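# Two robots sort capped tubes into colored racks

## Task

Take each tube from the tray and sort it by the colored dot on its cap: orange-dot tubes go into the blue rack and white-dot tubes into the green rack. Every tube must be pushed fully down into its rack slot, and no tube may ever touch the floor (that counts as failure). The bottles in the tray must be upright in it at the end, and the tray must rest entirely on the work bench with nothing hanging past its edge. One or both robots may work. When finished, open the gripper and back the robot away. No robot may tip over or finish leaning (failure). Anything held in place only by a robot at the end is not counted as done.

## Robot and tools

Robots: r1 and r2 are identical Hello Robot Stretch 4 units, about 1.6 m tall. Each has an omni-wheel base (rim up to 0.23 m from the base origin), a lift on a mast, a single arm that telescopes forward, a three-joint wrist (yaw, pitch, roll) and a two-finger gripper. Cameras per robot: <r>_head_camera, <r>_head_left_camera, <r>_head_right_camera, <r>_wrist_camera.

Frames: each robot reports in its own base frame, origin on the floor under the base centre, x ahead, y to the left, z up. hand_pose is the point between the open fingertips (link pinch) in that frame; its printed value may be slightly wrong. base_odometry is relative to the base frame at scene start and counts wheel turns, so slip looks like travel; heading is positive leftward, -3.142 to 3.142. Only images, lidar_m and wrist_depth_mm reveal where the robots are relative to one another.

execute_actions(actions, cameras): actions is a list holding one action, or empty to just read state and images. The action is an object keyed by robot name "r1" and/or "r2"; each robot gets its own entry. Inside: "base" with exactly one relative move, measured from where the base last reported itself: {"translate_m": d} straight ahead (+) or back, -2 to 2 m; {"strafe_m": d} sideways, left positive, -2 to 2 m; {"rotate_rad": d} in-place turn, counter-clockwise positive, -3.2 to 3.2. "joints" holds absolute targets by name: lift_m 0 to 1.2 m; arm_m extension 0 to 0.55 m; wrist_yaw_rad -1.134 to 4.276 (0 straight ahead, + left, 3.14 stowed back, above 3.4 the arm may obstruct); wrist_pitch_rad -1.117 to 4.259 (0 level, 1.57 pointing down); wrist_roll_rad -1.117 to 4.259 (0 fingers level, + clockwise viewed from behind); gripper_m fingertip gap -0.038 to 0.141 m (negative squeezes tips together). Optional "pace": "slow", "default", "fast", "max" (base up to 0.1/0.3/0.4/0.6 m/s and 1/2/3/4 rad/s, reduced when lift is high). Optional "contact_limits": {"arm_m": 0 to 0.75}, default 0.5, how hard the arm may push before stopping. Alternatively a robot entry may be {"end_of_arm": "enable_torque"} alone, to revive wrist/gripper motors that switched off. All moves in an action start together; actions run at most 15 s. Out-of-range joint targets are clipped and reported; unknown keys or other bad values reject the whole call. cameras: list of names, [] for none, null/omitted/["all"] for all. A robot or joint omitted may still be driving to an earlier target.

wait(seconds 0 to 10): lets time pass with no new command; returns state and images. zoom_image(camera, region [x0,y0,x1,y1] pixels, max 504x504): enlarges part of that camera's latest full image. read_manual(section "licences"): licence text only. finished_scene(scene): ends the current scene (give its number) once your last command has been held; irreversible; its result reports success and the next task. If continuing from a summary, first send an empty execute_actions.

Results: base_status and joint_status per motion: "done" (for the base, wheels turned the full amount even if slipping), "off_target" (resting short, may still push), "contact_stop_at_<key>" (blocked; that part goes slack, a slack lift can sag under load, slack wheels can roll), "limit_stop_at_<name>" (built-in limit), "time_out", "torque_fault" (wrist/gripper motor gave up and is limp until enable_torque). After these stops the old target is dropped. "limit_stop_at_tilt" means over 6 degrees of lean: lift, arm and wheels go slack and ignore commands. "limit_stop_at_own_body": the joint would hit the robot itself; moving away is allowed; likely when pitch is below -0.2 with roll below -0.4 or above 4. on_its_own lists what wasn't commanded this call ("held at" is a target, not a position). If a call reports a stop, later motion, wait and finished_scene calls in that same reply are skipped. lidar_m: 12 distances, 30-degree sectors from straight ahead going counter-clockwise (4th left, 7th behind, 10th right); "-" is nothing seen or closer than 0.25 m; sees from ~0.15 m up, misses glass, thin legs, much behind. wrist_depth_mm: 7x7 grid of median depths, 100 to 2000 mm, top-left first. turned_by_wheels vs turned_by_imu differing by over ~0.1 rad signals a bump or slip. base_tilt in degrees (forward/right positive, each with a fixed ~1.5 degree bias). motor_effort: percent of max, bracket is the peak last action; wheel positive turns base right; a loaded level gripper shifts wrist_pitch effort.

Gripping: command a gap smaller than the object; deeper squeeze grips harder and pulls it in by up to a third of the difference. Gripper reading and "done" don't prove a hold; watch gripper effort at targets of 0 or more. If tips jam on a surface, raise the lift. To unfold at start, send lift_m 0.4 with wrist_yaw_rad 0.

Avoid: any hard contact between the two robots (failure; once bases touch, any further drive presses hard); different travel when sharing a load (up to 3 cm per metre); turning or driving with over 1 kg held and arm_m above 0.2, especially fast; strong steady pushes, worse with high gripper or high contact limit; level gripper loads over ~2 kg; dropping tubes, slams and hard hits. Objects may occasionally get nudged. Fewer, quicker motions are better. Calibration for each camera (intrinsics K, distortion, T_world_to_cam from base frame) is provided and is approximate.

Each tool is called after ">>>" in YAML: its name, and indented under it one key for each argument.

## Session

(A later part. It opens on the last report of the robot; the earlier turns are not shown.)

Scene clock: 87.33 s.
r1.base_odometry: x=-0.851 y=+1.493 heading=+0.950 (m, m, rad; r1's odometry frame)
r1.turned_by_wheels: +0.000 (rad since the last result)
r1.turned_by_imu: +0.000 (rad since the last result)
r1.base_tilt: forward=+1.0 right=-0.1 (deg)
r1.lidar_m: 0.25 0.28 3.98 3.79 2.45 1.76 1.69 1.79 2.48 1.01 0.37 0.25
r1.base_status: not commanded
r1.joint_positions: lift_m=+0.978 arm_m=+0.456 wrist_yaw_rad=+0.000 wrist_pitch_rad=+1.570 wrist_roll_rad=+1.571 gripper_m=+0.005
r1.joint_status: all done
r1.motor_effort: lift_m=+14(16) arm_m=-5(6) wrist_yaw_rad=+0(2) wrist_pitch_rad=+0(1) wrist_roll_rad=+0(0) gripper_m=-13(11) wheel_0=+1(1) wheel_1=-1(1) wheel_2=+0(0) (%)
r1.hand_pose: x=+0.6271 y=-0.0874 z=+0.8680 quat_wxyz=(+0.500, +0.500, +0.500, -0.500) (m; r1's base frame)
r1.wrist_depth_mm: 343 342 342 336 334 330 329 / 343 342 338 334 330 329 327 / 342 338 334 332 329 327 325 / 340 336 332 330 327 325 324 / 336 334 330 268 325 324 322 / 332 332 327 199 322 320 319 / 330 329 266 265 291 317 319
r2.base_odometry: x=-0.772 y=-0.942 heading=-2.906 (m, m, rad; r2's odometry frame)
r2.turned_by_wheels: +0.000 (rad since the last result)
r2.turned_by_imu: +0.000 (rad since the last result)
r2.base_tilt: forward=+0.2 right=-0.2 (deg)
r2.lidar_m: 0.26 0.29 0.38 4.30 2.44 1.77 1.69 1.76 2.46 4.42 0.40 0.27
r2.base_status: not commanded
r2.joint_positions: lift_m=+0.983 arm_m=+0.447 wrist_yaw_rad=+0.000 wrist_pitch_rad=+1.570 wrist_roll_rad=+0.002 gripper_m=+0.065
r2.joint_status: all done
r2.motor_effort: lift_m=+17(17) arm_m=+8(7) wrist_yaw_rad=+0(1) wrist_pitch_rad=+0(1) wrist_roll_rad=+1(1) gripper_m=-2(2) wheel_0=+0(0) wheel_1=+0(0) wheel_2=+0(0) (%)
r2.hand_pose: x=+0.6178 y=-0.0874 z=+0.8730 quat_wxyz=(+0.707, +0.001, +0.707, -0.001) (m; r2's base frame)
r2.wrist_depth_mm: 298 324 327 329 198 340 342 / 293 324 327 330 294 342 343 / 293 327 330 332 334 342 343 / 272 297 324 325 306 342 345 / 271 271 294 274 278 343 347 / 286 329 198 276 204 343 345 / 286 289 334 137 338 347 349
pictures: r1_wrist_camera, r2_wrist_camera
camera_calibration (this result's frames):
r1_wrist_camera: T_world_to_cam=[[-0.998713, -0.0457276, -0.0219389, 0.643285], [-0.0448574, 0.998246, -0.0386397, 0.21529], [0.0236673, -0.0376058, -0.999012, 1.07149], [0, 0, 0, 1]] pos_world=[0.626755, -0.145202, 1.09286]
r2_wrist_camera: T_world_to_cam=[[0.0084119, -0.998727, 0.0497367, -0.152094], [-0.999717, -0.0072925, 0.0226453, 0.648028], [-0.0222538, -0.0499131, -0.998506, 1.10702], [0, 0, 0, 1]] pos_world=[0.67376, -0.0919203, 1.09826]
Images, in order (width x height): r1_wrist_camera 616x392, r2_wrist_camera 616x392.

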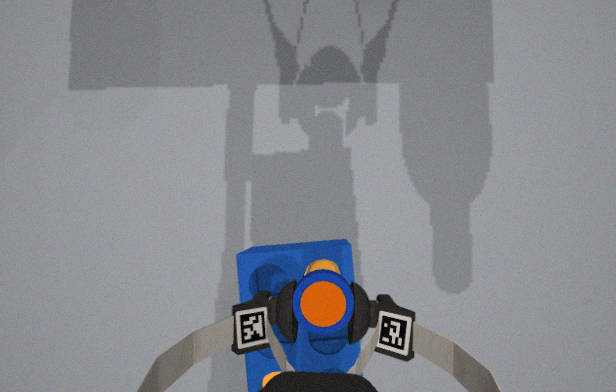

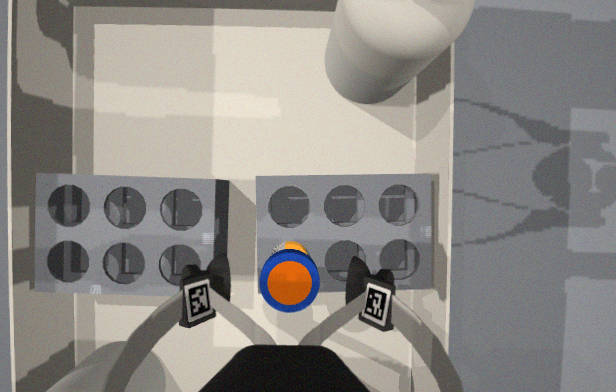

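>>> execute_actions:
  actions:
    - {"r1": {"joints": {"gripper_m": 0.06}, "pace": "default"}, "r2": {"joints": {"gripper_m": 0.005}, "pace": "default"}}
  cameras: ["r1_wrist_camera", "r2_wrist_camera"]

>>> execute_actions:
  actions:
    - {"r1": {"joints": {"lift_m": 1.10}, "pace": "default"}, "r2": {"joints": {"lift_m": 1.10}, "pace": "default"}}
  cameras: ["r1_wrist_camera", "r2_wrist_camera"]

Scene clock: 90.70 s.
r1.base_odometry: x=-0.851 y=+1.493 heading=+0.950 (m, m, rad; r1's odometry frame)
r1.turned_by_wheels: +0.000 (rad since the last result)
r1.turned_by_imu: +0.000 (rad since the last result)
r1.base_tilt: forward=+0.9 right=-0.2 (deg)
r1.lidar_m: 0.25 0.28 3.94 3.80 2.44 1.74 1.72 1.78 2.43 1.06 0.37 0.28
r1.base_status: not commanded
r1.joint_positions: lift_m=+0.978 arm_m=+0.456 wrist_yaw_rad=+0.000 wrist_pitch_rad=+1.570 wrist_roll_rad=+1.571 gripper_m=+0.060
r1.joint_status: all done
r1.motor_effort: lift_m=+14(14) arm_m=-5(6) wrist_yaw_rad=-2(1) wrist_pitch_rad=-1(0) wrist_roll_rad=+0(0) gripper_m=-4(11) wheel_0=+1(1) wheel_1=-2(2) wheel_2=+0(0) (%)
r1.hand_pose: x=+0.6271 y=-0.0874 z=+0.8680 quat_wxyz=(+0.500, +0.500, +0.500, -0.500) (m; r1's base frame)
r1.wrist_depth_mm: 345 342 342 338 334 330 329 / 345 340 336 334 332 329 327 / 340 338 336 332 330 329 325 / 338 336 332 330 329 324 322 / 336 334 329 268 325 324 322 / 336 332 327 206 217 322 319 / 330 329 325 264 320 319 317
r2.base_odometry: x=-0.772 y=-0.942 heading=-2.906 (m, m, rad; r2's odometry frame)
r2.turned_by_wheels: +0.000 (rad since the last result)
r2.turned_by_imu: +0.000 (rad since the last result)
r2.base_tilt: forward=+0.2 right=-0.2 (deg)
r2.lidar_m: 0.26 0.28 0.38 4.30 2.44 1.76 1.70 1.78 2.46 4.43 0.41 0.27
r2.base_status: not commanded
r2.joint_positions: lift_m=+0.983 arm_m=+0.447 wrist_yaw_rad=+0.000 wrist_pitch_rad=+1.570 wrist_roll_rad=+0.002 gripper_m=+0.005
r2.joint_status: all done
r2.motor_effort: lift_m=+16(17) arm_m=+8(8) wrist_yaw_rad=+1(2) wrist_pitch_rad=+0(0) wrist_roll_rad=+1(1) gripper_m=-14(14) wheel_0=+0(0) wheel_1=+0(0) wheel_2=+0(0) (%)
r2.hand_pose: x=+0.6178 y=-0.0874 z=+0.8730 quat_wxyz=(+0.707, +0.001, +0.707, -0.001) (m; r2's base frame)
r2.wrist_depth_mm: 296 324 325 329 198 338 342 / 293 324 329 329 296 342 342 / 293 325 329 334 334 343 342 / 273 297 324 329 291 342 345 / 271 271 296 272 278 345 347 / 289 329 190 205 190 347 347 / 286 289 332 136 338 347 351
pictures: r1_wrist_camera, r2_wrist_camera
camera_calibration (this result's frames):
r1_wrist_camera: T_world_to_cam=[[-0.998713, -0.0457275, -0.0219389, 0.643282], [-0.0448573, 0.998246, -0.0386397, 0.21529], [0.0236673, -0.0376058, -0.999012, 1.07149], [0, 0, 0, 1]] pos_world=[0.626752, -0.145202, 1.09286]
r2_wrist_camera: T_world_to_cam=[[0.00841195, -0.998727, 0.0497367, -0.152094], [-0.999717, -0.00729254, 0.0226455, 0.648029], [-0.0222539, -0.0499131, -0.998506, 1.10702], [0, 0, 0, 1]] pos_world=[0.67376, -0.0919203, 1.09826]
Images, in order (width x height): r1_wrist_camera 616x392, r2_wrist_camera 616x392.

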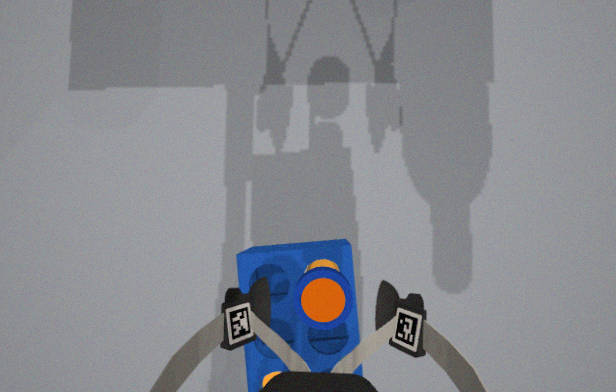

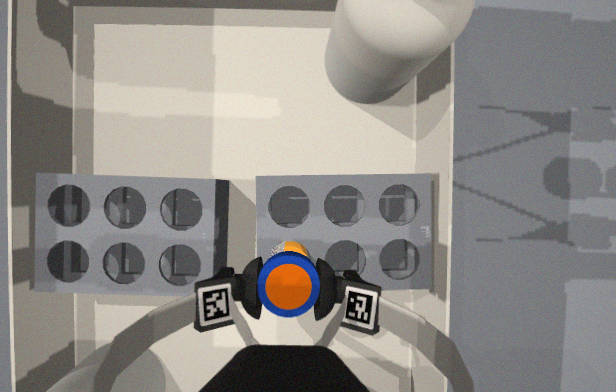

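Scene clock: 92.27 s.
r1.base_odometry: x=-0.851 y=+1.493 heading=+0.950 (m, m, rad; r1's odometry frame)
r1.turned_by_wheels: +0.000 (rad since the last result)
r1.turned_by_imu: +0.000 (rad since the last result)
r1.base_tilt: forward=+1.0 right=-0.1 (deg)
r1.lidar_m: 0.28 0.27 3.99 3.79 2.42 1.75 1.72 1.77 2.49 1.02 0.40 0.26
r1.base_status: not commanded
r1.joint_positions: lift_m=+1.100 arm_m=+0.456 wrist_yaw_rad=+0.000 wrist_pitch_rad=+1.570 wrist_roll_rad=+1.571 gripper_m=+0.060
r1.joint_status: all done
r1.motor_effort: lift_m=+21(22) arm_m=-6(6) wrist_yaw_rad=-2(2) wrist_pitch_rad=+0(1) wrist_roll_rad=+0(0) gripper_m=-4(2) wheel_0=+1(1) wheel_1=-2(1) wheel_2=+0(0) (%)
r1.hand_pose: x=+0.6271 y=-0.0874 z=+0.9894 quat_wxyz=(+0.500, +0.500, +0.500, -0.500) (m; r1's base frame)
r1.wrist_depth_mm: 473 469 466 462 459 455 452 / 473 466 459 459 455 449 445 / 469 462 459 455 449 445 445 / 462 462 455 452 449 445 445 / 462 455 452 392 445 442 439 / 459 455 449 387 217 442 436 / 455 452 449 325 439 436 433
r2.base_odometry: x=-0.772 y=-0.942 heading=-2.906 (m, m, rad; r2's odometry frame)
r2.turned_by_wheels: +0.000 (rad since the last result)
r2.turned_by_imu: +0.000 (rad since the last result)
r2.base_tilt: forward=+0.3 right=-0.2 (deg)
r2.lidar_m: 0.25 0.28 0.38 4.31 2.41 1.77 1.69 1.78 2.44 4.41 0.41 0.27
r2.base_status: not commanded
r2.joint_positions: lift_m=+1.100 arm_m=+0.447 wrist_yaw_rad=+0.000 wrist_pitch_rad=+1.570 wrist_roll_rad=+0.002 gripper_m=+0.005
r2.joint_status: all done
r2.motor_effort: lift_m=+22(24) arm_m=+7(7) wrist_yaw_rad=+1(1) wrist_pitch_rad=+0(1) wrist_roll_rad=+1(1) gripper_m=-15(15) wheel_0=+0(0) wheel_1=+0(0) wheel_2=+0(0) (%)
r2.hand_pose: x=+0.6178 y=-0.0874 z=+0.9895 quat_wxyz=(+0.707, +0.001, +0.707, -0.001) (m; r2's base frame)
r2.wrist_depth_mm: 436 427 433 427 449 455 459 / 436 439 442 442 340 459 466 / 436 439 442 445 452 462 466 / 439 387 439 394 449 459 466 / 439 415 418 389 455 462 469 / 442 415 190 206 190 466 469 / 445 310 439 136 445 462 469
pictures: r1_wrist_camera, r2_wrist_camera
camera_calibration (this result's frames):
r1_wrist_camera: T_world_to_cam=[[-0.998713, -0.0457277, -0.0219389, 0.645942], [-0.0448575, 0.998246, -0.0386397, 0.219979], [0.0236673, -0.0376058, -0.999012, 1.19273], [0, 0, 0, 1]] pos_world=[0.626749, -0.145202, 1.21422]
r2_wrist_camera: T_world_to_cam=[[0.00841169, -0.998727, 0.0497367, -0.15789], [-0.999717, -0.00729229, 0.0226453, 0.645392], [-0.0222538, -0.0499131, -0.998506, 1.22337], [0, 0, 0, 1]] pos_world=[0.673762, -0.0919203, 1.21478]
Images, in order (width x height): r1_wrist_camera 616x392, r2_wrist_camera 616x392.

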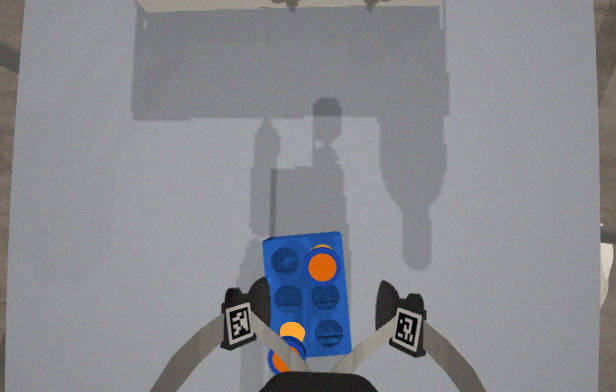

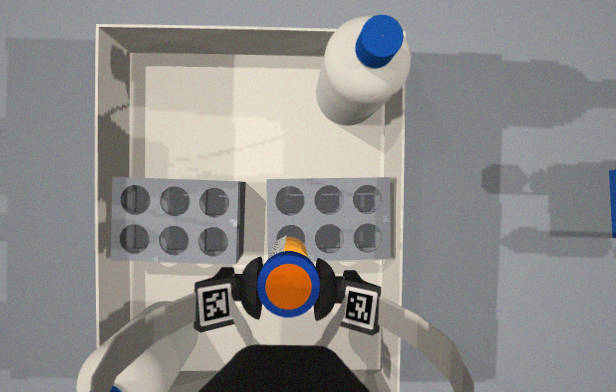

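>>> execute_actions:
  actions:
    - {"r1": {"joints": {"arm_m": 0.005, "wrist_roll_rad": 0.0}, "base": {"translate_m": -0.3}, "pace": "fast"}, "r2": {"base": {"strafe_m": -0.429}, "joints": {"arm_m": 0.472}, "pace": "default"}}
  cameras: ["r1_head_camera", "r2_wrist_camera"]

>>> zoom_image:
  camera: "r2_wrist_camera"
  region: [200, 150, 440, 330]

Scene clock: 102.67 s.
r1.base_odometry: x=-1.025 y=+1.249 heading=+0.950 (m, m, rad; r1's odometry frame)
r1.turned_by_wheels: +0.000 (rad since the last result)
r1.turned_by_imu: -0.002 (rad since the last result)
r1.base_tilt: forward=+1.0 right=-0.1 (deg)
r1.lidar_m: 0.55 0.62 3.96 3.81 2.05 1.47 1.40 1.47 2.02 4.92 0.78 0.58
r1.base_status: done
r1.joint_positions: lift_m=+1.100 arm_m=+0.006 wrist_yaw_rad=+0.000 wrist_pitch_rad=+1.570 wrist_roll_rad=+0.000 gripper_m=+0.060
r1.joint_status: all done
r1.motor_effort: lift_m=+22(21) arm_m=-5(7) wrist_yaw_rad=+1(1) wrist_pitch_rad=-2(1) wrist_roll_rad=-3(8) gripper_m=+0(2) wheel_0=-3(6) wheel_1=-1(7) wheel_2=+1(7) (%)
r1.hand_pose: x=+0.1769 y=-0.0874 z=+0.9894 quat_wxyz=(+0.707, +0.000, +0.707, +0.000) (m; r1's base frame)
r1.wrist_depth_mm: 1281 1281 1255 1255 1229 1229 1205 / 1281 1255 1255 1229 1229 1229 1182 / 1308 1255 1255 1255 1205 1205 1205 / 1281 1255 1229 1205 1229 1205 1182 / 1281 1255 1229 991 1205 1182 1160 / 1255 1255 1008 1008 217 1182 1182 / 1281 1255 1229 699 1205 1182 1182
r2.base_odometry: x=-0.872 y=-0.525 heading=-2.906 (m, m, rad; r2's odometry frame)
r2.turned_by_wheels: +0.000 (rad since the last result)
r2.turned_by_imu: +0.000 (rad since the last result)
r2.base_tilt: forward=+0.3 right=-0.2 (deg)
r2.lidar_m: 0.25 0.28 0.38 1.13 2.42 1.79 1.70 1.80 2.46 3.99 0.40 0.29
r2.base_status: done
r2.joint_positions: lift_m=+1.100 arm_m=+0.471 wrist_yaw_rad=+0.000 wrist_pitch_rad=+1.570 wrist_roll_rad=+0.002 gripper_m=+0.005
r2.joint_status: all done
r2.motor_effort: lift_m=+22(22) arm_m=+7(8) wrist_yaw_rad=+1(2) wrist_pitch_rad=+0(0) wrist_roll_rad=+1(1) gripper_m=-18(16) wheel_0=-2(8) wheel_1=+1(8) wheel_2=+1(1) (%)
r2.hand_pose: x=+0.6418 y=-0.0874 z=+0.9896 quat_wxyz=(+0.707, +0.001, +0.707, -0.001) (m; r2's base frame)
r2.wrist_depth_mm: 433 436 442 449 452 455 1255 / 436 439 449 452 452 462 1255 / 439 442 449 449 452 462 1205 / 436 442 449 389 455 459 1255 / 442 442 449 394 459 459 1229 / 439 442 189 205 190 462 1255 / 442 445 452 136 462 466 1308
pictures: r1_head_camera, r2_wrist_camera
camera_calibration (this result's frames):
r2_wrist_camera: T_world_to_cam=[[0.00847415, -0.998726, 0.0497367, -0.158136], [-0.999716, -0.00735477, 0.0226463, 0.669385], [-0.0222516, -0.0499145, -0.998506, 1.22398], [0, 0, 0, 1]] pos_world=[0.697771, -0.0919168, 1.21486]
Images, in order (width x height): r1_head_camera 420x560, r2_wrist_camera 616x392.

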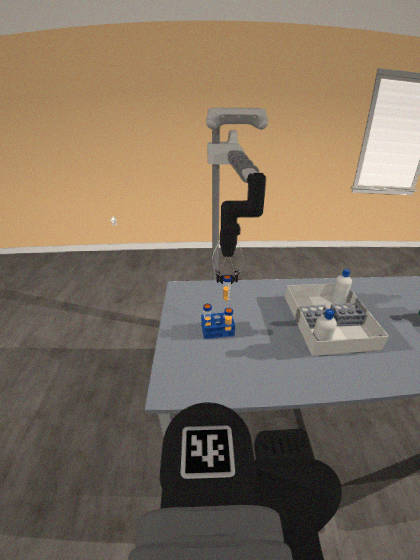

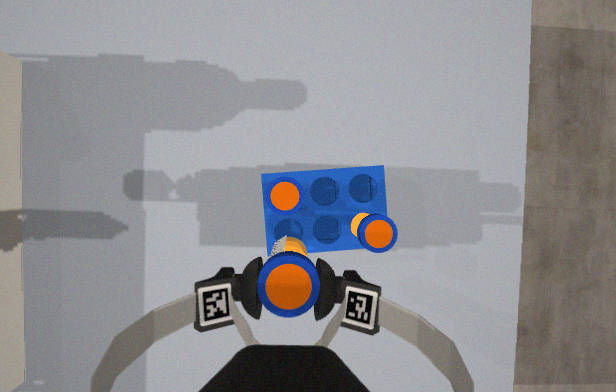

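Region (200, 150, 440, 330) of r2_wrist_camera's 616x392 image, scaled by 2.100; it fills the top 378 rows of this view, and the rest is white.

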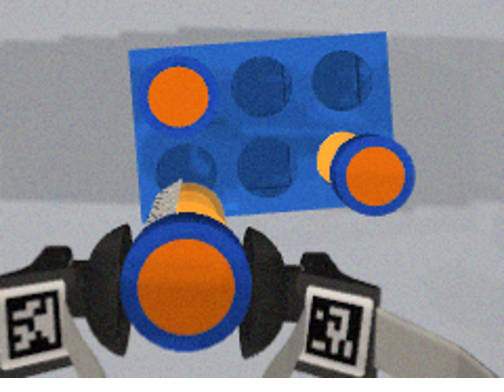

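>>> execute_actions:
  actions:
    - {"r2": {"joints": {"arm_m": 0.48, "lift_m": 1.05}, "pace": "default"}}
  cameras: ["r2_wrist_camera"]

>>> zoom_image:
  camera: "r2_wrist_camera"
  region: [200, 150, 440, 330]

Scene clock: 104.73 s.
r1.base_odometry: x=-1.025 y=+1.249 heading=+0.950 (m, m, rad; r1's odometry frame)
r1.turned_by_wheels: +0.000 (rad since the last result)
r1.turned_by_imu: +0.000 (rad since the last result)
r1.base_tilt: forward=+1.0 right=-0.1 (deg)
r1.lidar_m: 0.56 0.58 3.96 3.81 2.05 1.46 1.40 1.49 2.02 4.92 0.82 0.58
r1.base_status: not commanded
r1.joint_positions: lift_m=+1.100 arm_m=+0.006 wrist_yaw_rad=+0.000 wrist_pitch_rad=+1.570 wrist_roll_rad=+0.000 gripper_m=+0.060
r1.joint_status: not commanded
r1.motor_effort: lift_m=+21(21) arm_m=-5(5) wrist_yaw_rad=+1(1) wrist_pitch_rad=-1(2) wrist_roll_rad=-3(2) gripper_m=-4(3) wheel_0=-3(3) wheel_1=-1(1) wheel_2=+1(1) (%)
r1.hand_pose: x=+0.1769 y=-0.0874 z=+0.9894 quat_wxyz=(+0.707, +0.000, +0.707, +0.000) (m; r1's base frame)
r1.wrist_depth_mm: 1308 1281 1281 1255 1229 1205 1205 / 1281 1281 1229 1229 1255 1205 1205 / 1281 1255 1255 1205 1229 1205 1182 / 1281 1255 1281 1229 1205 1205 1182 / 1281 1255 1229 1008 1205 1182 1182 / 1255 1229 1008 991 217 1205 1160 / 1281 1229 1229 699 1182 1182 1182
r2.base_odometry: x=-0.872 y=-0.525 heading=-2.906 (m, m, rad; r2's odometry frame)
r2.turned_by_wheels: +0.000 (rad since the last result)
r2.turned_by_imu: +0.000 (rad since the last result)
r2.base_tilt: forward=+0.2 right=-0.2 (deg)
r2.lidar_m: 0.26 0.27 0.39 1.11 2.44 1.77 1.70 1.79 2.47 3.99 0.41 0.27
r2.base_status: not commanded
r2.joint_positions: lift_m=+1.050 arm_m=+0.479 wrist_yaw_rad=+0.000 wrist_pitch_rad=+1.570 wrist_roll_rad=+0.002 gripper_m=+0.005
r2.joint_status: all done
r2.motor_effort: lift_m=+17(19) arm_m=+7(8) wrist_yaw_rad=+2(2) wrist_pitch_rad=+0(0) wrist_roll_rad=+1(1) gripper_m=-14(13) wheel_0=-2(3) wheel_1=+1(1) wheel_2=+1(1) (%)
r2.hand_pose: x=+0.6498 y=-0.0874 z=+0.9399 quat_wxyz=(+0.707, +0.001, +0.707, -0.001) (m; r2's base frame)
r2.wrist_depth_mm: 387 389 394 399 402 407 1160 / 387 389 397 399 404 407 1182 / 389 394 397 402 410 407 1160 / 389 394 399 342 399 410 1182 / 394 394 397 343 345 415 1182 / 397 399 189 205 190 413 1229 / 397 402 404 136 410 415 1205
pictures: r2_wrist_camera
camera_calibration (this result's frames):
r2_wrist_camera: T_world_to_cam=[[0.00842693, -0.998727, 0.0497366, -0.155704], [-0.999717, -0.0073069, 0.0226584, 0.67847], [-0.0222662, -0.0499134, -0.998505, 1.17461], [0, 0, 0, 1]] pos_world=[0.705744, -0.0919194, 1.16523]
Images, in order (width x height): r2_wrist_camera 616x392.

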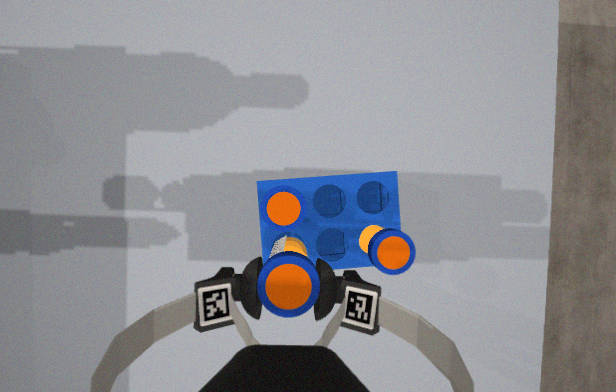

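Region (200, 150, 440, 330) of r2_wrist_camera's 616x392 image, scaled by 2.100; it fills the top 378 rows of this view, and the rest is white.

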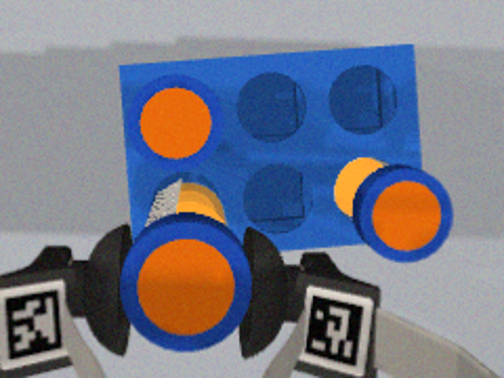

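>>> execute_actions:
  actions: []

Scene clock: 106.30 s.
r1.base_odometry: x=-1.025 y=+1.249 heading=+0.950 (m, m, rad; r1's odometry frame)
r1.turned_by_wheels: +0.000 (rad since the last result)
r1.turned_by_imu: +0.000 (rad since the last result)
r1.base_tilt: forward=+0.9 right=-0.1 (deg)
r1.lidar_m: 0.56 0.59 3.97 3.81 2.03 1.45 1.41 1.46 2.04 4.92 0.83 0.58
r1.base_status: not commanded
r1.joint_positions: lift_m=+1.100 arm_m=+0.006 wrist_yaw_rad=+0.000 wrist_pitch_rad=+1.570 wrist_roll_rad=+0.000 gripper_m=+0.060
r1.joint_status: not commanded
r1.motor_effort: lift_m=+21(21) arm_m=-5(5) wrist_yaw_rad=+2(1) wrist_pitch_rad=-2(2) wrist_roll_rad=-3(2) gripper_m=-5(3) wheel_0=-3(3) wheel_1=-1(1) wheel_2=+1(1) (%)
r1.hand_pose: x=+0.1769 y=-0.0874 z=+0.9894 quat_wxyz=(+0.707, +0.000, +0.707, +0.000) (m; r1's base frame)
r1.wrist_depth_mm: 1281 1281 1229 1255 1205 1205 1205 / 1281 1281 1255 1229 1205 1205 1205 / 1281 1255 1255 1229 1229 1205 1182 / 1281 1255 1229 1229 1205 1205 1182 / 1255 1255 1229 1008 1205 1205 1182 / 1255 1255 1008 1008 217 1182 1182 / 1281 1229 1205 699 1205 1182 1182
r2.base_odometry: x=-0.872 y=-0.525 heading=-2.906 (m, m, rad; r2's odometry frame)
r2.turned_by_wheels: +0.000 (rad since the last result)
r2.turned_by_imu: +0.000 (rad since the last result)
r2.base_tilt: forward=+0.2 right=-0.2 (deg)
r2.lidar_m: 0.26 0.27 0.37 1.10 2.41 1.76 1.70 1.81 2.47 4.00 0.37 0.28
r2.base_status: not commanded
r2.joint_positions: lift_m=+1.050 arm_m=+0.479 wrist_yaw_rad=+0.000 wrist_pitch_rad=+1.570 wrist_roll_rad=+0.002 gripper_m=+0.005
r2.joint_status: all done
r2.motor_effort: lift_m=+17(19) arm_m=+7(8) wrist_yaw_rad=+2(2) wrist_pitch_rad=-1(0) wrist_roll_rad=+1(1) gripper_m=-14(13) wheel_0=-2(3) wheel_1=+1(1) wheel_2=+1(1) (%)
r2.hand_pose: x=+0.6498 y=-0.0874 z=+0.9399 quat_wxyz=(+0.707, +0.001, +0.707, -0.001) (m; r2's base frame)
r2.wrist_depth_mm: 387 389 397 399 399 407 1182 / 389 394 397 399 404 410 1205 / 392 394 397 402 404 407 1205 / 392 392 402 345 402 413 1182 / 392 397 399 342 347 415 1205 / 394 397 190 206 190 415 1182 / 397 399 407 136 413 415 1205
pictures: r1_head_camera, r1_head_left_camera, r1_head_right_camera, r1_wrist_camera, r2_head_camera, r2_head_left_camera, r2_head_right_camera, r2_wrist_camera
camera_calibration (this result's frames):
r1_wrist_camera: T_world_to_cam=[[0.0447435, -0.998775, -0.0211142, -0.0723656], [-0.99827, -0.043894, -0.0391135, 0.277809], [0.0381388, 0.0228277, -0.999012, 1.20614], [0, 0, 0, 1]] pos_world=[0.234566, -0.0876163, 1.21429]
r2_wrist_camera: T_world_to_cam=[[0.00842722, -0.998727, 0.0497366, -0.155704], [-0.999717, -0.00730718, 0.0226584, 0.678471], [-0.0222662, -0.0499134, -0.998505, 1.17461], [0, 0, 0, 1]] pos_world=[0.705745, -0.0919194, 1.16523]
Images, in order (width x height): r1_head_camera 420x560, r1_head_left_camera 420x672, r1_head_right_camera 420x672, r1_wrist_camera 616x392, r2_head_camera 420x560, r2_head_left_camera 420x672, r2_head_right_camera 420x672, r2_wrist_camera 616x392.

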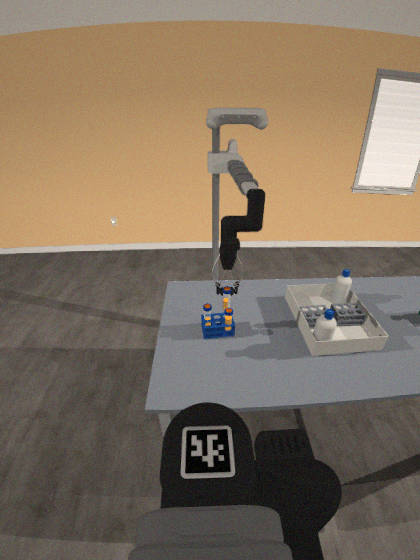

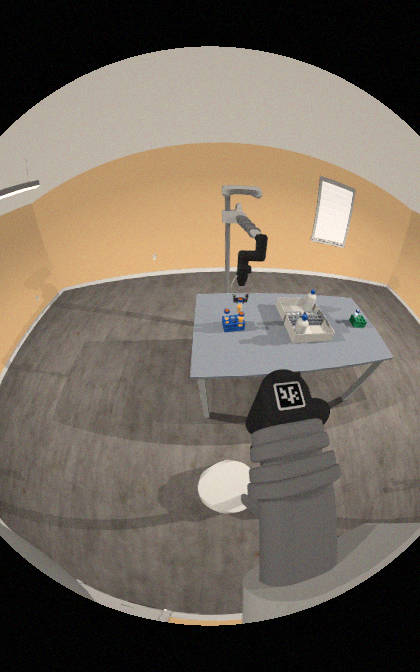

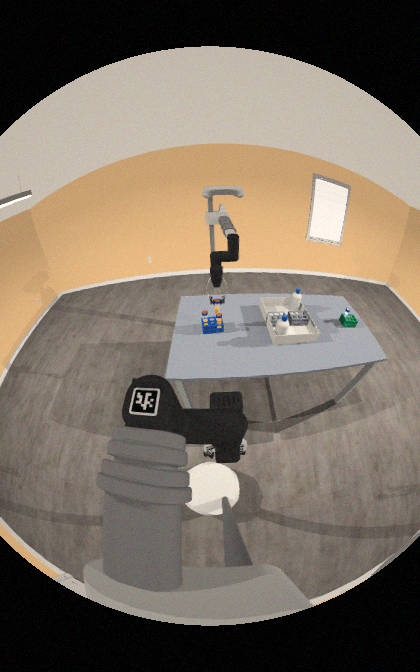

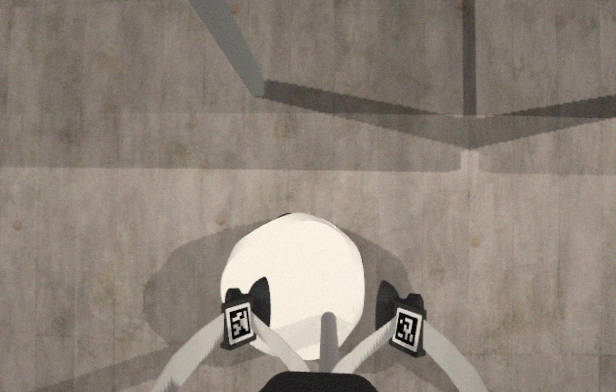

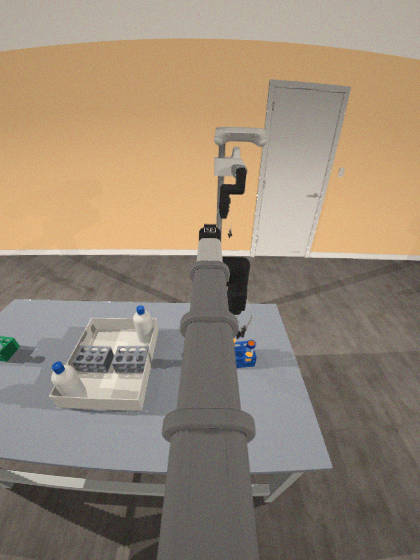

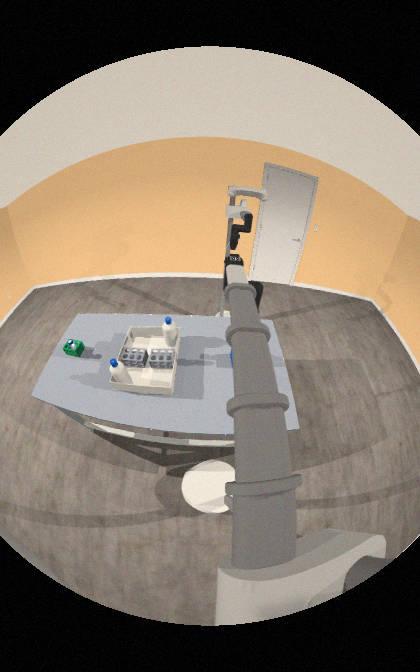

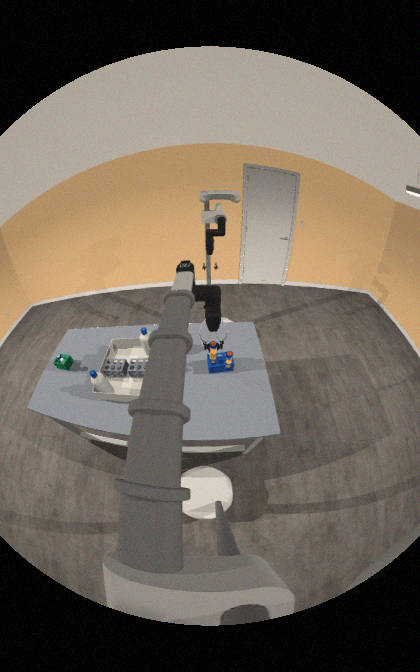

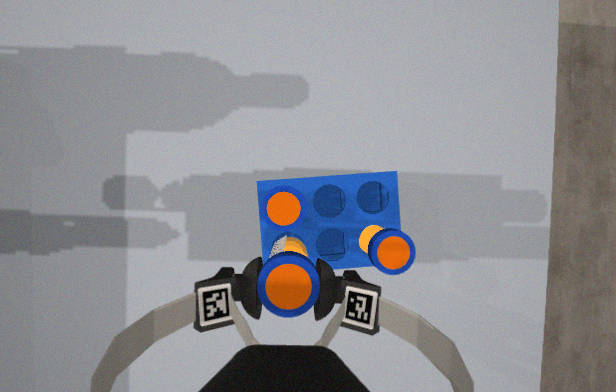

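>>> execute_actions:
  actions:
    - {"r2": {"joints": {"lift_m": 0.978}, "pace": "slow"}}
  cameras: ["r2_wrist_camera", "r1_head_camera"]

Scene clock: 108.57 s.
r1.base_odometry: x=-1.025 y=+1.249 heading=+0.950 (m, m, rad; r1's odometry frame)
r1.turned_by_wheels: +0.000 (rad since the last result)
r1.turned_by_imu: +0.000 (rad since the last result)
r1.base_tilt: forward=+1.0 right=+0.0 (deg)
r1.lidar_m: 0.56 0.57 3.98 3.79 2.04 1.46 1.41 1.47 2.05 4.93 0.83 0.56
r1.base_status: not commanded
r1.joint_positions: lift_m=+1.100 arm_m=+0.006 wrist_yaw_rad=+0.000 wrist_pitch_rad=+1.570 wrist_roll_rad=+0.000 gripper_m=+0.060
r1.joint_status: not commanded
r1.motor_effort: lift_m=+21(21) arm_m=-5(5) wrist_yaw_rad=+1(2) wrist_pitch_rad=-2(0) wrist_roll_rad=-3(3) gripper_m=-4(2) wheel_0=-3(3) wheel_1=-1(1) wheel_2=+1(1) (%)
r1.hand_pose: x=+0.1769 y=-0.0874 z=+0.9894 quat_wxyz=(+0.707, +0.000, +0.707, +0.000) (m; r1's base frame)
r1.wrist_depth_mm: 1308 1281 1229 1229 1229 1205 1205 / 1308 1281 1255 1229 1205 1205 1205 / 1308 1255 1255 1229 1205 1205 1182 / 1255 1255 1255 1229 1205 1182 1182 / 1255 1255 1229 1008 1229 1205 1182 / 1255 1255 1025 991 217 1182 1160 / 1255 1255 1229 699 1182 1182 1182
r2.base_odometry: x=-0.872 y=-0.525 heading=-2.906 (m, m, rad; r2's odometry frame)
r2.turned_by_wheels: +0.000 (rad since the last result)
r2.turned_by_imu: +0.000 (rad since the last result)
r2.base_tilt: forward=+0.3 right=-0.2 (deg)
r2.lidar_m: 0.25 0.27 0.39 1.11 2.41 1.78 1.69 1.77 2.45 4.00 0.39 0.27
r2.base_status: not commanded
r2.joint_positions: lift_m=+0.978 arm_m=+0.479 wrist_yaw_rad=+0.000 wrist_pitch_rad=+1.570 wrist_roll_rad=+0.002 gripper_m=+0.005
r2.joint_status: all done
r2.motor_effort: lift_m=+17(20) arm_m=+8(8) wrist_yaw_rad=+2(1) wrist_pitch_rad=-1(0) wrist_roll_rad=+1(1) gripper_m=-15(15) wheel_0=-2(2) wheel_1=+1(1) wheel_2=+1(1) (%)
r2.hand_pose: x=+0.6498 y=-0.0874 z=+0.8680 quat_wxyz=(+0.707, +0.001, +0.707, -0.001) (m; r2's base frame)
r2.wrist_depth_mm: 317 322 325 327 330 334 336 / 319 320 324 329 332 336 340 / 322 324 325 327 330 338 340 / 320 325 325 271 274 338 340 / 324 327 329 214 274 340 343 / 325 327 190 205 189 340 343 / 325 327 330 137 338 342 343
pictures: r1_head_camera, r2_wrist_camera
camera_calibration (this result's frames):
r2_wrist_camera: T_world_to_cam=[[0.00842724, -0.998727, 0.0497365, -0.152124], [-0.999716, -0.00730687, 0.0226652, 0.680095], [-0.022273, -0.0499134, -0.998505, 1.10274], [0, 0, 0, 1]] pos_world=[0.705746, -0.0919194, 1.09324]
Images, in order (width x height): r1_head_camera 420x560, r2_wrist_camera 616x392.

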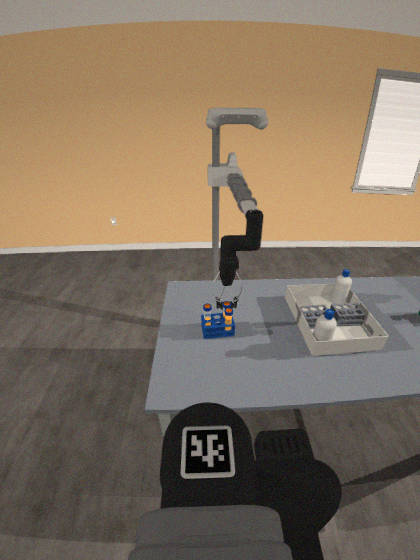

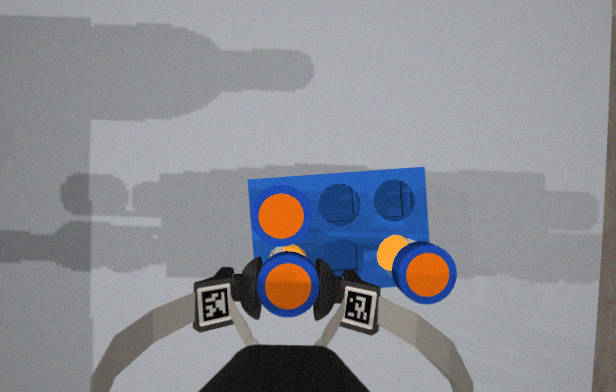

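>>> execute_actions:
  actions:
    - {"r2": {"joints": {"lift_m": 0.973, "gripper_m": 0.052}}}
  cameras: ["r2_wrist_camera", "r1_head_camera"]

Scene clock: 110.97 s.
r1.base_odometry: x=-1.025 y=+1.249 heading=+0.950 (m, m, rad; r1's odometry frame)
r1.turned_by_wheels: +0.000 (rad since the last result)
r1.turned_by_imu: +0.000 (rad since the last result)
r1.base_tilt: forward=+1.0 right=-0.1 (deg)
r1.lidar_m: 0.54 0.60 3.95 3.81 2.04 1.45 1.40 1.48 2.01 4.92 0.83 0.58
r1.base_status: not commanded
r1.joint_positions: lift_m=+1.100 arm_m=+0.006 wrist_yaw_rad=+0.000 wrist_pitch_rad=+1.570 wrist_roll_rad=+0.000 gripper_m=+0.060
r1.joint_status: not commanded
r1.motor_effort: lift_m=+21(21) arm_m=-5(5) wrist_yaw_rad=+0(1) wrist_pitch_rad=-2(2) wrist_roll_rad=-3(3) gripper_m=-4(2) wheel_0=-3(3) wheel_1=-2(1) wheel_2=+1(1) (%)
r1.hand_pose: x=+0.1769 y=-0.0874 z=+0.9894 quat_wxyz=(+0.707, +0.000, +0.707, +0.000) (m; r1's base frame)
r1.wrist_depth_mm: 1308 1281 1281 1229 1229 1205 1182 / 1281 1255 1255 1229 1229 1205 1205 / 1281 1255 1255 1205 1205 1205 1182 / 1281 1255 1255 1229 1205 1182 1182 / 1281 1229 1229 1008 1205 1182 1182 / 1255 1255 1025 991 217 1205 1182 / 1255 1255 1229 691 1205 1182 1182
r2.base_odometry: x=-0.872 y=-0.525 heading=-2.906 (m, m, rad; r2's odometry frame)
r2.turned_by_wheels: +0.000 (rad since the last result)
r2.turned_by_imu: +0.000 (rad since the last result)
r2.base_tilt: forward=+0.3 right=-0.2 (deg)
r2.lidar_m: 0.25 0.26 0.39 1.10 2.40 1.76 1.68 1.78 2.45 3.99 0.41 0.29
r2.base_status: not commanded
r2.joint_positions: lift_m=+0.973 arm_m=+0.479 wrist_yaw_rad=+0.000 wrist_pitch_rad=+1.571 wrist_roll_rad=+0.002 gripper_m=+0.052
r2.joint_status: all done
r2.motor_effort: lift_m=+16(16) arm_m=+8(8) wrist_yaw_rad=+2(1) wrist_pitch_rad=-2(2) wrist_roll_rad=+1(1) gripper_m=-4(14) wheel_0=-2(3) wheel_1=+1(1) wheel_2=+1(1) (%)
r2.hand_pose: x=+0.6496 y=-0.0874 z=+0.8630 quat_wxyz=(+0.707, +0.001, +0.707, -0.001) (m; r2's base frame)
r2.wrist_depth_mm: 312 315 319 322 325 330 330 / 314 317 320 324 327 329 330 / 315 320 322 325 327 332 334 / 315 320 324 266 271 332 336 / 319 320 324 259 268 334 336 / 319 322 198 216 204 334 338 / 322 324 327 138 330 338 340
pictures: r1_head_camera, r2_wrist_camera
camera_calibration (this result's frames):
r2_wrist_camera: T_world_to_cam=[[0.00838578, -0.998727, 0.0497312, -0.151844], [-0.999703, -0.00723415, 0.0232921, 0.67948], [-0.0229027, -0.0499117, -0.998491, 1.09818], [0, 0, 0, 1]] pos_world=[0.705702, -0.0919235, 1.08824]
Images, in order (width x height): r1_head_camera 420x560, r2_wrist_camera 616x392.

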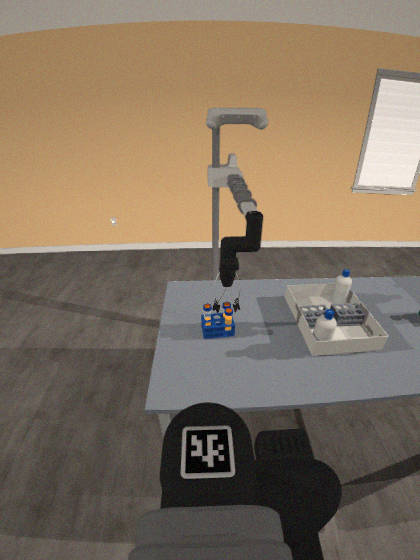

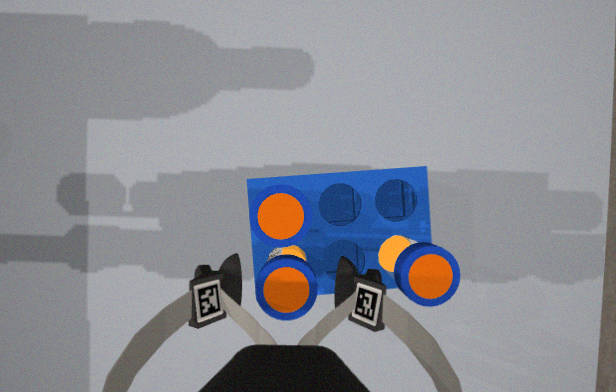

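>>> execute_actions:
  actions:
    - {"r2": {"joints": {"lift_m": 1.06}, "pace": "fast"}}
  cameras: ["r2_wrist_camera"]

>>> execute_actions:
  actions:
    - {"r2": {"base": {"translate_m": -0.3}, "joints": {"arm_m": 0.005, "lift_m": 1.1}, "pace": "fast"}}

Scene clock: 113.77 s.
r1.base_odometry: x=-1.025 y=+1.249 heading=+0.950 (m, m, rad; r1's odometry frame)
r1.turned_by_wheels: +0.000 (rad since the last result)
r1.turned_by_imu: +0.000 (rad since the last result)
r1.base_tilt: forward=+1.0 right=-0.1 (deg)
r1.lidar_m: 0.54 0.60 3.97 3.82 2.04 1.46 1.42 1.48 2.04 4.93 0.82 0.59
r1.base_status: not commanded
r1.joint_positions: lift_m=+1.100 arm_m=+0.006 wrist_yaw_rad=+0.000 wrist_pitch_rad=+1.570 wrist_roll_rad=+0.000 gripper_m=+0.060
r1.joint_status: not commanded
r1.motor_effort: lift_m=+21(21) arm_m=-5(5) wrist_yaw_rad=-1(2) wrist_pitch_rad=-2(1) wrist_roll_rad=-3(3) gripper_m=+0(1) wheel_0=-3(3) wheel_1=-1(1) wheel_2=+1(1) (%)
r1.hand_pose: x=+0.1769 y=-0.0874 z=+0.9894 quat_wxyz=(+0.707, +0.000, +0.707, +0.000) (m; r1's base frame)
r1.wrist_depth_mm: 1308 1281 1255 1229 1229 1205 1205 / 1281 1281 1229 1229 1205 1205 1205 / 1281 1255 1229 1229 1229 1205 1182 / 1255 1255 1229 1229 1205 1229 1182 / 1255 1255 1255 991 1205 1182 1205 / 1255 1255 1008 991 217 1182 1182 / 1255 1255 1229 699 1182 1182 1182
r2.base_odometry: x=-0.872 y=-0.525 heading=-2.906 (m, m, rad; r2's odometry frame)
r2.turned_by_wheels: +0.000 (rad since the last result)
r2.turned_by_imu: +0.000 (rad since the last result)
r2.base_tilt: forward=+0.2 right=-0.2 (deg)
r2.lidar_m: 0.25 0.28 0.39 1.09 2.40 1.77 1.69 1.80 2.45 3.99 0.41 0.27
r2.base_status: not commanded
r2.joint_positions: lift_m=+1.060 arm_m=+0.479 wrist_yaw_rad=+0.000 wrist_pitch_rad=+1.570 wrist_roll_rad=+0.002 gripper_m=+0.052
r2.joint_status: all done
r2.motor_effort: lift_m=+22(23) arm_m=+7(8) wrist_yaw_rad=+0(1) wrist_pitch_rad=-2(2) wrist_roll_rad=+1(1) gripper_m=-2(2) wheel_0=-2(2) wheel_1=+1(1) wheel_2=+1(1) (%)
r2.hand_pose: x=+0.6496 y=-0.0874 z=+0.9495 quat_wxyz=(+0.707, +0.001, +0.707, -0.001) (m; r2's base frame)
r2.wrist_depth_mm: 397 402 404 404 410 415 1182 / 397 404 407 407 415 413 1160 / 399 402 410 410 413 421 1205 / 402 407 410 353 415 421 1160 / 402 404 410 353 355 421 1205 / 402 407 198 418 204 424 1205 / 404 410 413 138 421 424 1229
pictures: r2_wrist_camera
camera_calibration (this result's frames):
r2_wrist_camera: T_world_to_cam=[[0.0083777, -0.998727, 0.0497326, -0.156145], [-0.999706, -0.00723419, 0.0231288, 0.677672], [-0.0227396, -0.0499118, -0.998495, 1.1845], [0, 0, 0, 1]] pos_world=[0.705716, -0.0919235, 1.1748]
Images, in order (width x height): r2_wrist_camera 616x392.

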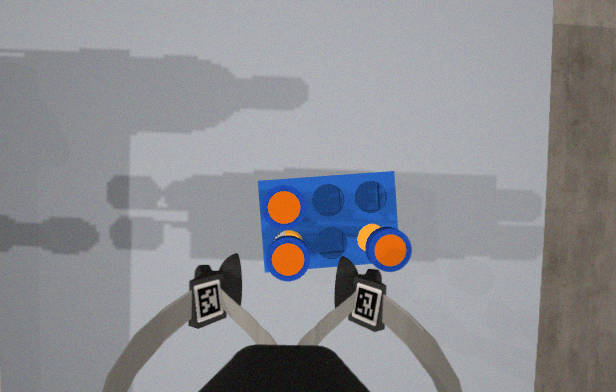

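Scene clock: 116.10 s.
r1.base_odometry: x=-1.025 y=+1.249 heading=+0.950 (m, m, rad; r1's odometry frame)
r1.turned_by_wheels: +0.000 (rad since the last result)
r1.turned_by_imu: +0.000 (rad since the last result)
r1.base_tilt: forward=+0.9 right=+0.0 (deg)
r1.lidar_m: 0.56 0.57 4.00 3.81 2.02 1.47 1.41 1.48 2.04 4.93 0.80 0.59
r1.base_status: not commanded
r1.joint_positions: lift_m=+1.100 arm_m=+0.006 wrist_yaw_rad=+0.000 wrist_pitch_rad=+1.570 wrist_roll_rad=+0.000 gripper_m=+0.060
r1.joint_status: not commanded
r1.motor_effort: lift_m=+21(21) arm_m=-5(5) wrist_yaw_rad=+0(1) wrist_pitch_rad=+0(1) wrist_roll_rad=-2(3) gripper_m=-9(3) wheel_0=-3(3) wheel_1=-1(1) wheel_2=+1(1) (%)
r1.hand_pose: x=+0.1769 y=-0.0874 z=+0.9894 quat_wxyz=(+0.707, +0.000, +0.707, +0.000) (m; r1's base frame)
r1.wrist_depth_mm: 1281 1281 1229 1255 1229 1229 1182 / 1281 1255 1255 1229 1229 1205 1182 / 1281 1255 1229 1255 1205 1205 1182 / 1255 1255 1229 1229 1205 1182 1205 / 1281 1255 1255 1008 1229 1205 1160 / 1255 1255 1008 991 218 1182 1182 / 1255 1229 1205 699 1182 1182 1160
r2.base_odometry: x=-0.580 y=-0.455 heading=-2.906 (m, m, rad; r2's odometry frame)
r2.turned_by_wheels: +0.000 (rad since the last result)
r2.turned_by_imu: +0.002 (rad since the last result)
r2.base_tilt: forward=+0.2 right=-0.2 (deg)
r2.lidar_m: 0.55 0.59 0.81 4.73 2.01 1.45 1.40 1.46 2.04 4.00 4.16 0.58
r2.base_status: done
r2.joint_positions: lift_m=+1.100 arm_m=+0.006 wrist_yaw_rad=+0.000 wrist_pitch_rad=+1.570 wrist_roll_rad=+0.002 gripper_m=+0.052
r2.joint_status: all done
r2.motor_effort: lift_m=+21(21) arm_m=-7(7) wrist_yaw_rad=+2(0) wrist_pitch_rad=-1(1) wrist_roll_rad=+0(1) gripper_m=-1(4) wheel_0=+0(5) wheel_1=+0(6) wheel_2=+0(10) (%)
r2.hand_pose: x=+0.1773 y=-0.0874 z=+0.9896 quat_wxyz=(+0.707, +0.001, +0.707, -0.001) (m; r2's base frame)
r2.wrist_depth_mm: 1138 1160 1182 1182 1205 1205 1229 / 1160 1205 1182 1205 1205 1255 1255 / 1182 1182 1182 1205 1205 1255 1229 / 1205 1182 1205 1229 1205 1229 1255 / 1160 1205 991 1008 1205 1229 1229 / 1205 1182 198 991 204 1255 1281 / 1182 1205 1182 138 1229 1229 1255
pictures: r1_head_camera, r1_head_left_camera, r1_head_right_camera, r1_wrist_camera, r2_head_camera, r2_head_left_camera, r2_head_right_camera, r2_wrist_camera
camera_calibration (this result's frames):
r1_wrist_camera: T_world_to_cam=[[0.0447432, -0.998775, -0.0211142, -0.0723655], [-0.99827, -0.0438937, -0.0391135, 0.277809], [0.0381388, 0.0228277, -0.999012, 1.20614], [0, 0, 0, 1]] pos_world=[0.234566, -0.0876163, 1.21429]
r2_wrist_camera: T_world_to_cam=[[0.00806804, -0.99873, 0.0497335, -0.154125], [-0.999711, -0.00692989, 0.023015, 0.204704], [-0.0226411, -0.0499048, -0.998497, 1.2137], [0, 0, 0, 1]] pos_world=[0.233368, -0.0919406, 1.21483]
Images, in order (width x height): r1_head_camera 420x560, r1_head_left_camera 420x672, r1_head_right_camera 420x672, r1_wrist_camera 616x392, r2_head_camera 420x560, r2_head_left_camera 420x672, r2_head_right_camera 420x672, r2_wrist_camera 616x392.

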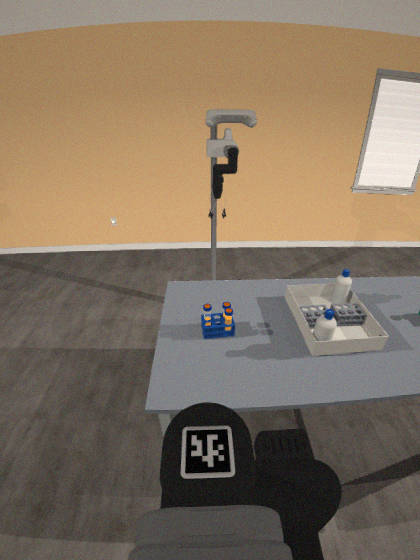

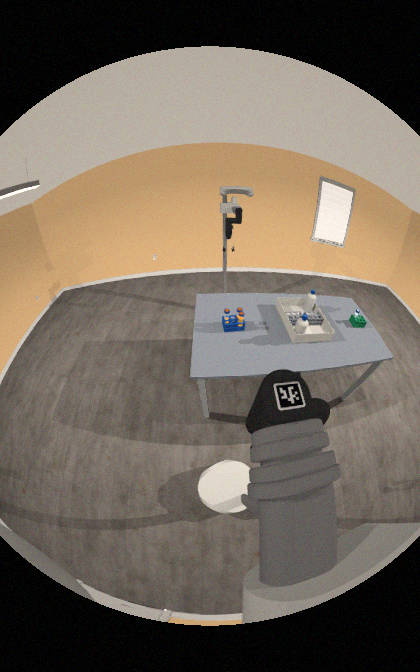

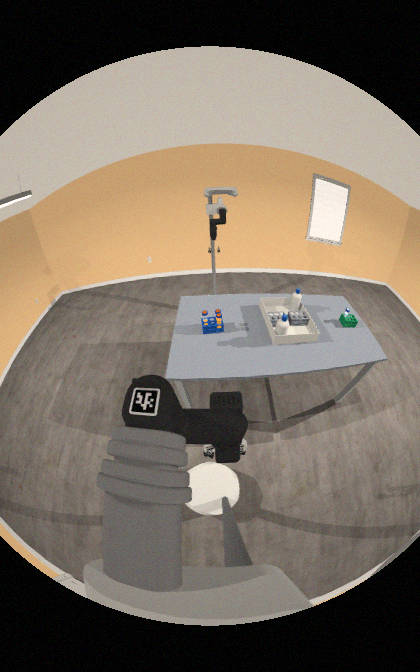

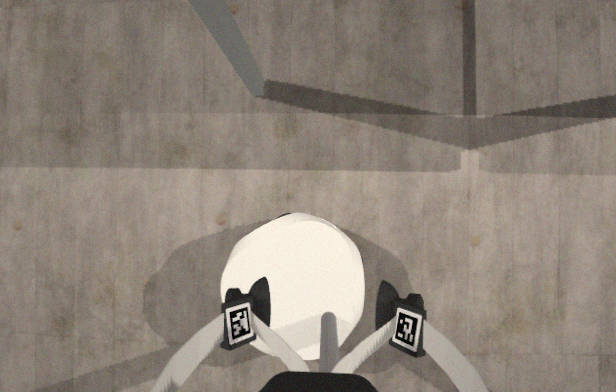

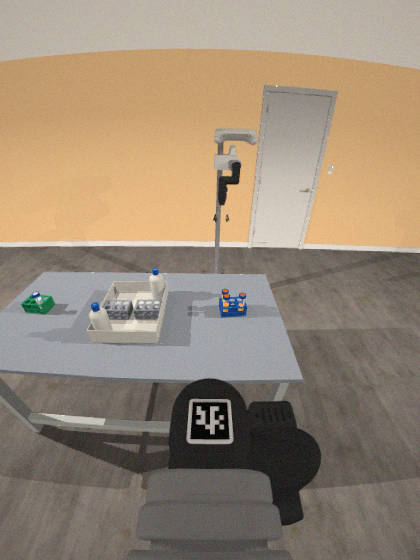

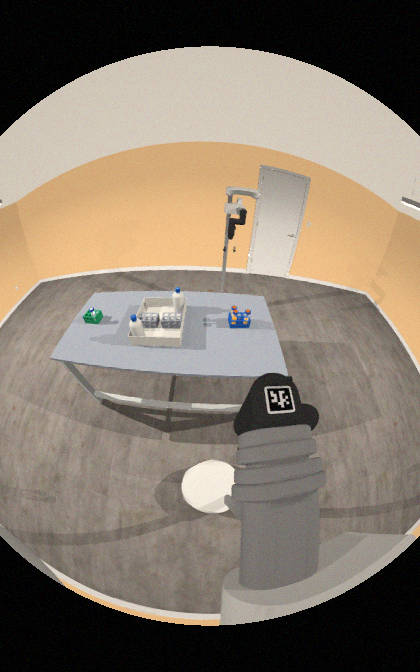

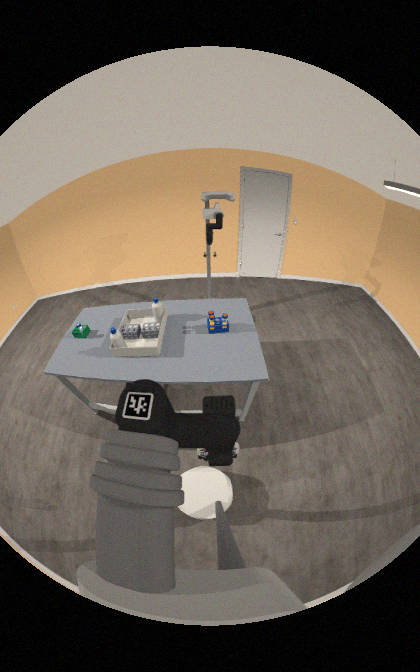

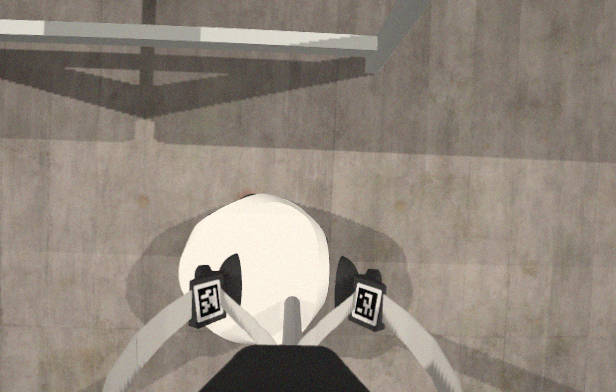

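>>> zoom_image:
  camera: "r2_head_camera"
  region: [0, 250, 300, 360]

>>> zoom_image:
  camera: "r1_head_camera"
  region: [170, 260, 420, 370]

Region (0, 250, 300, 360) of r2_head_camera's 420x560 image, scaled by 1.680, with more detail than that image has; it fills the top 185 rows of this view, and the rest is white.

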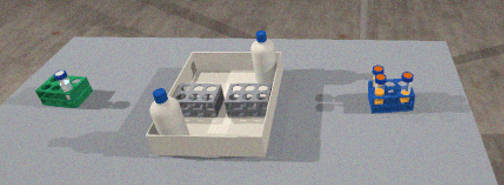

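Region (170, 260, 420, 370) of r1_head_camera's 420x560 image, scaled by 2.016, with more detail than that image has; it fills the top 222 rows of this view, and the rest is white.

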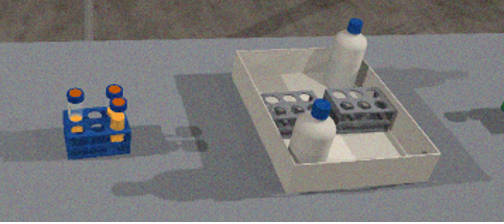

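>>> zoom_image:
  camera: "r2_head_camera"
  region: [200, 275, 270, 325]

>>> zoom_image:
  camera: "r2_head_camera"
  region: [5, 280, 75, 325]

>>> zoom_image:
  camera: "r2_head_camera"
  region: [80, 265, 180, 345]

Region (200, 275, 270, 325) of r2_head_camera's 420x560 image, scaled by 7.200, with more detail than that image has; it fills the top 360 rows of this view, and the rest is white.

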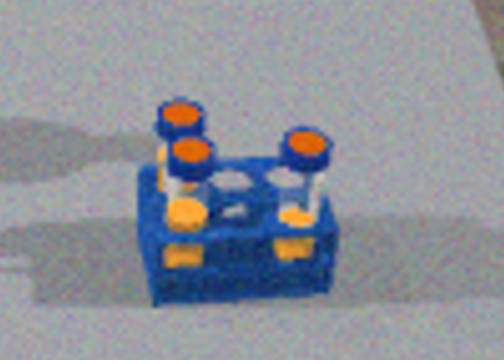

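Region (5, 280, 75, 325) of r2_head_camera's 420x560 image, scaled by 7.200, with more detail than that image has; it fills the top 324 rows of this view, and the rest is white.

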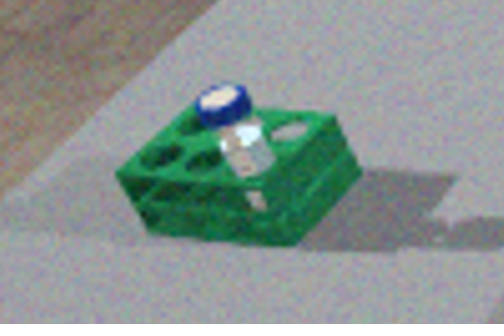

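Region (80, 265, 180, 345) of r2_head_camera's 420x560 image, scaled by 5.040, with more detail than that image has; it fills the top 403 rows of this view, and the rest is white.

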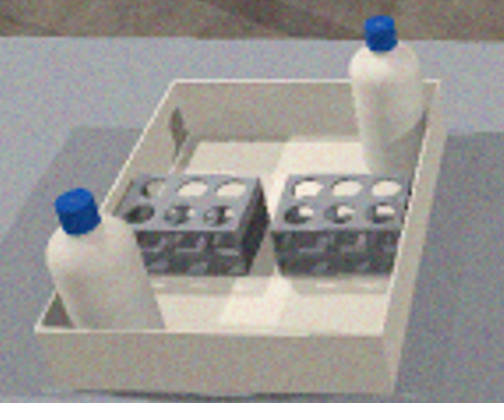

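>>> finished_scene:
  scene: 2

The scene is finished: the task was done.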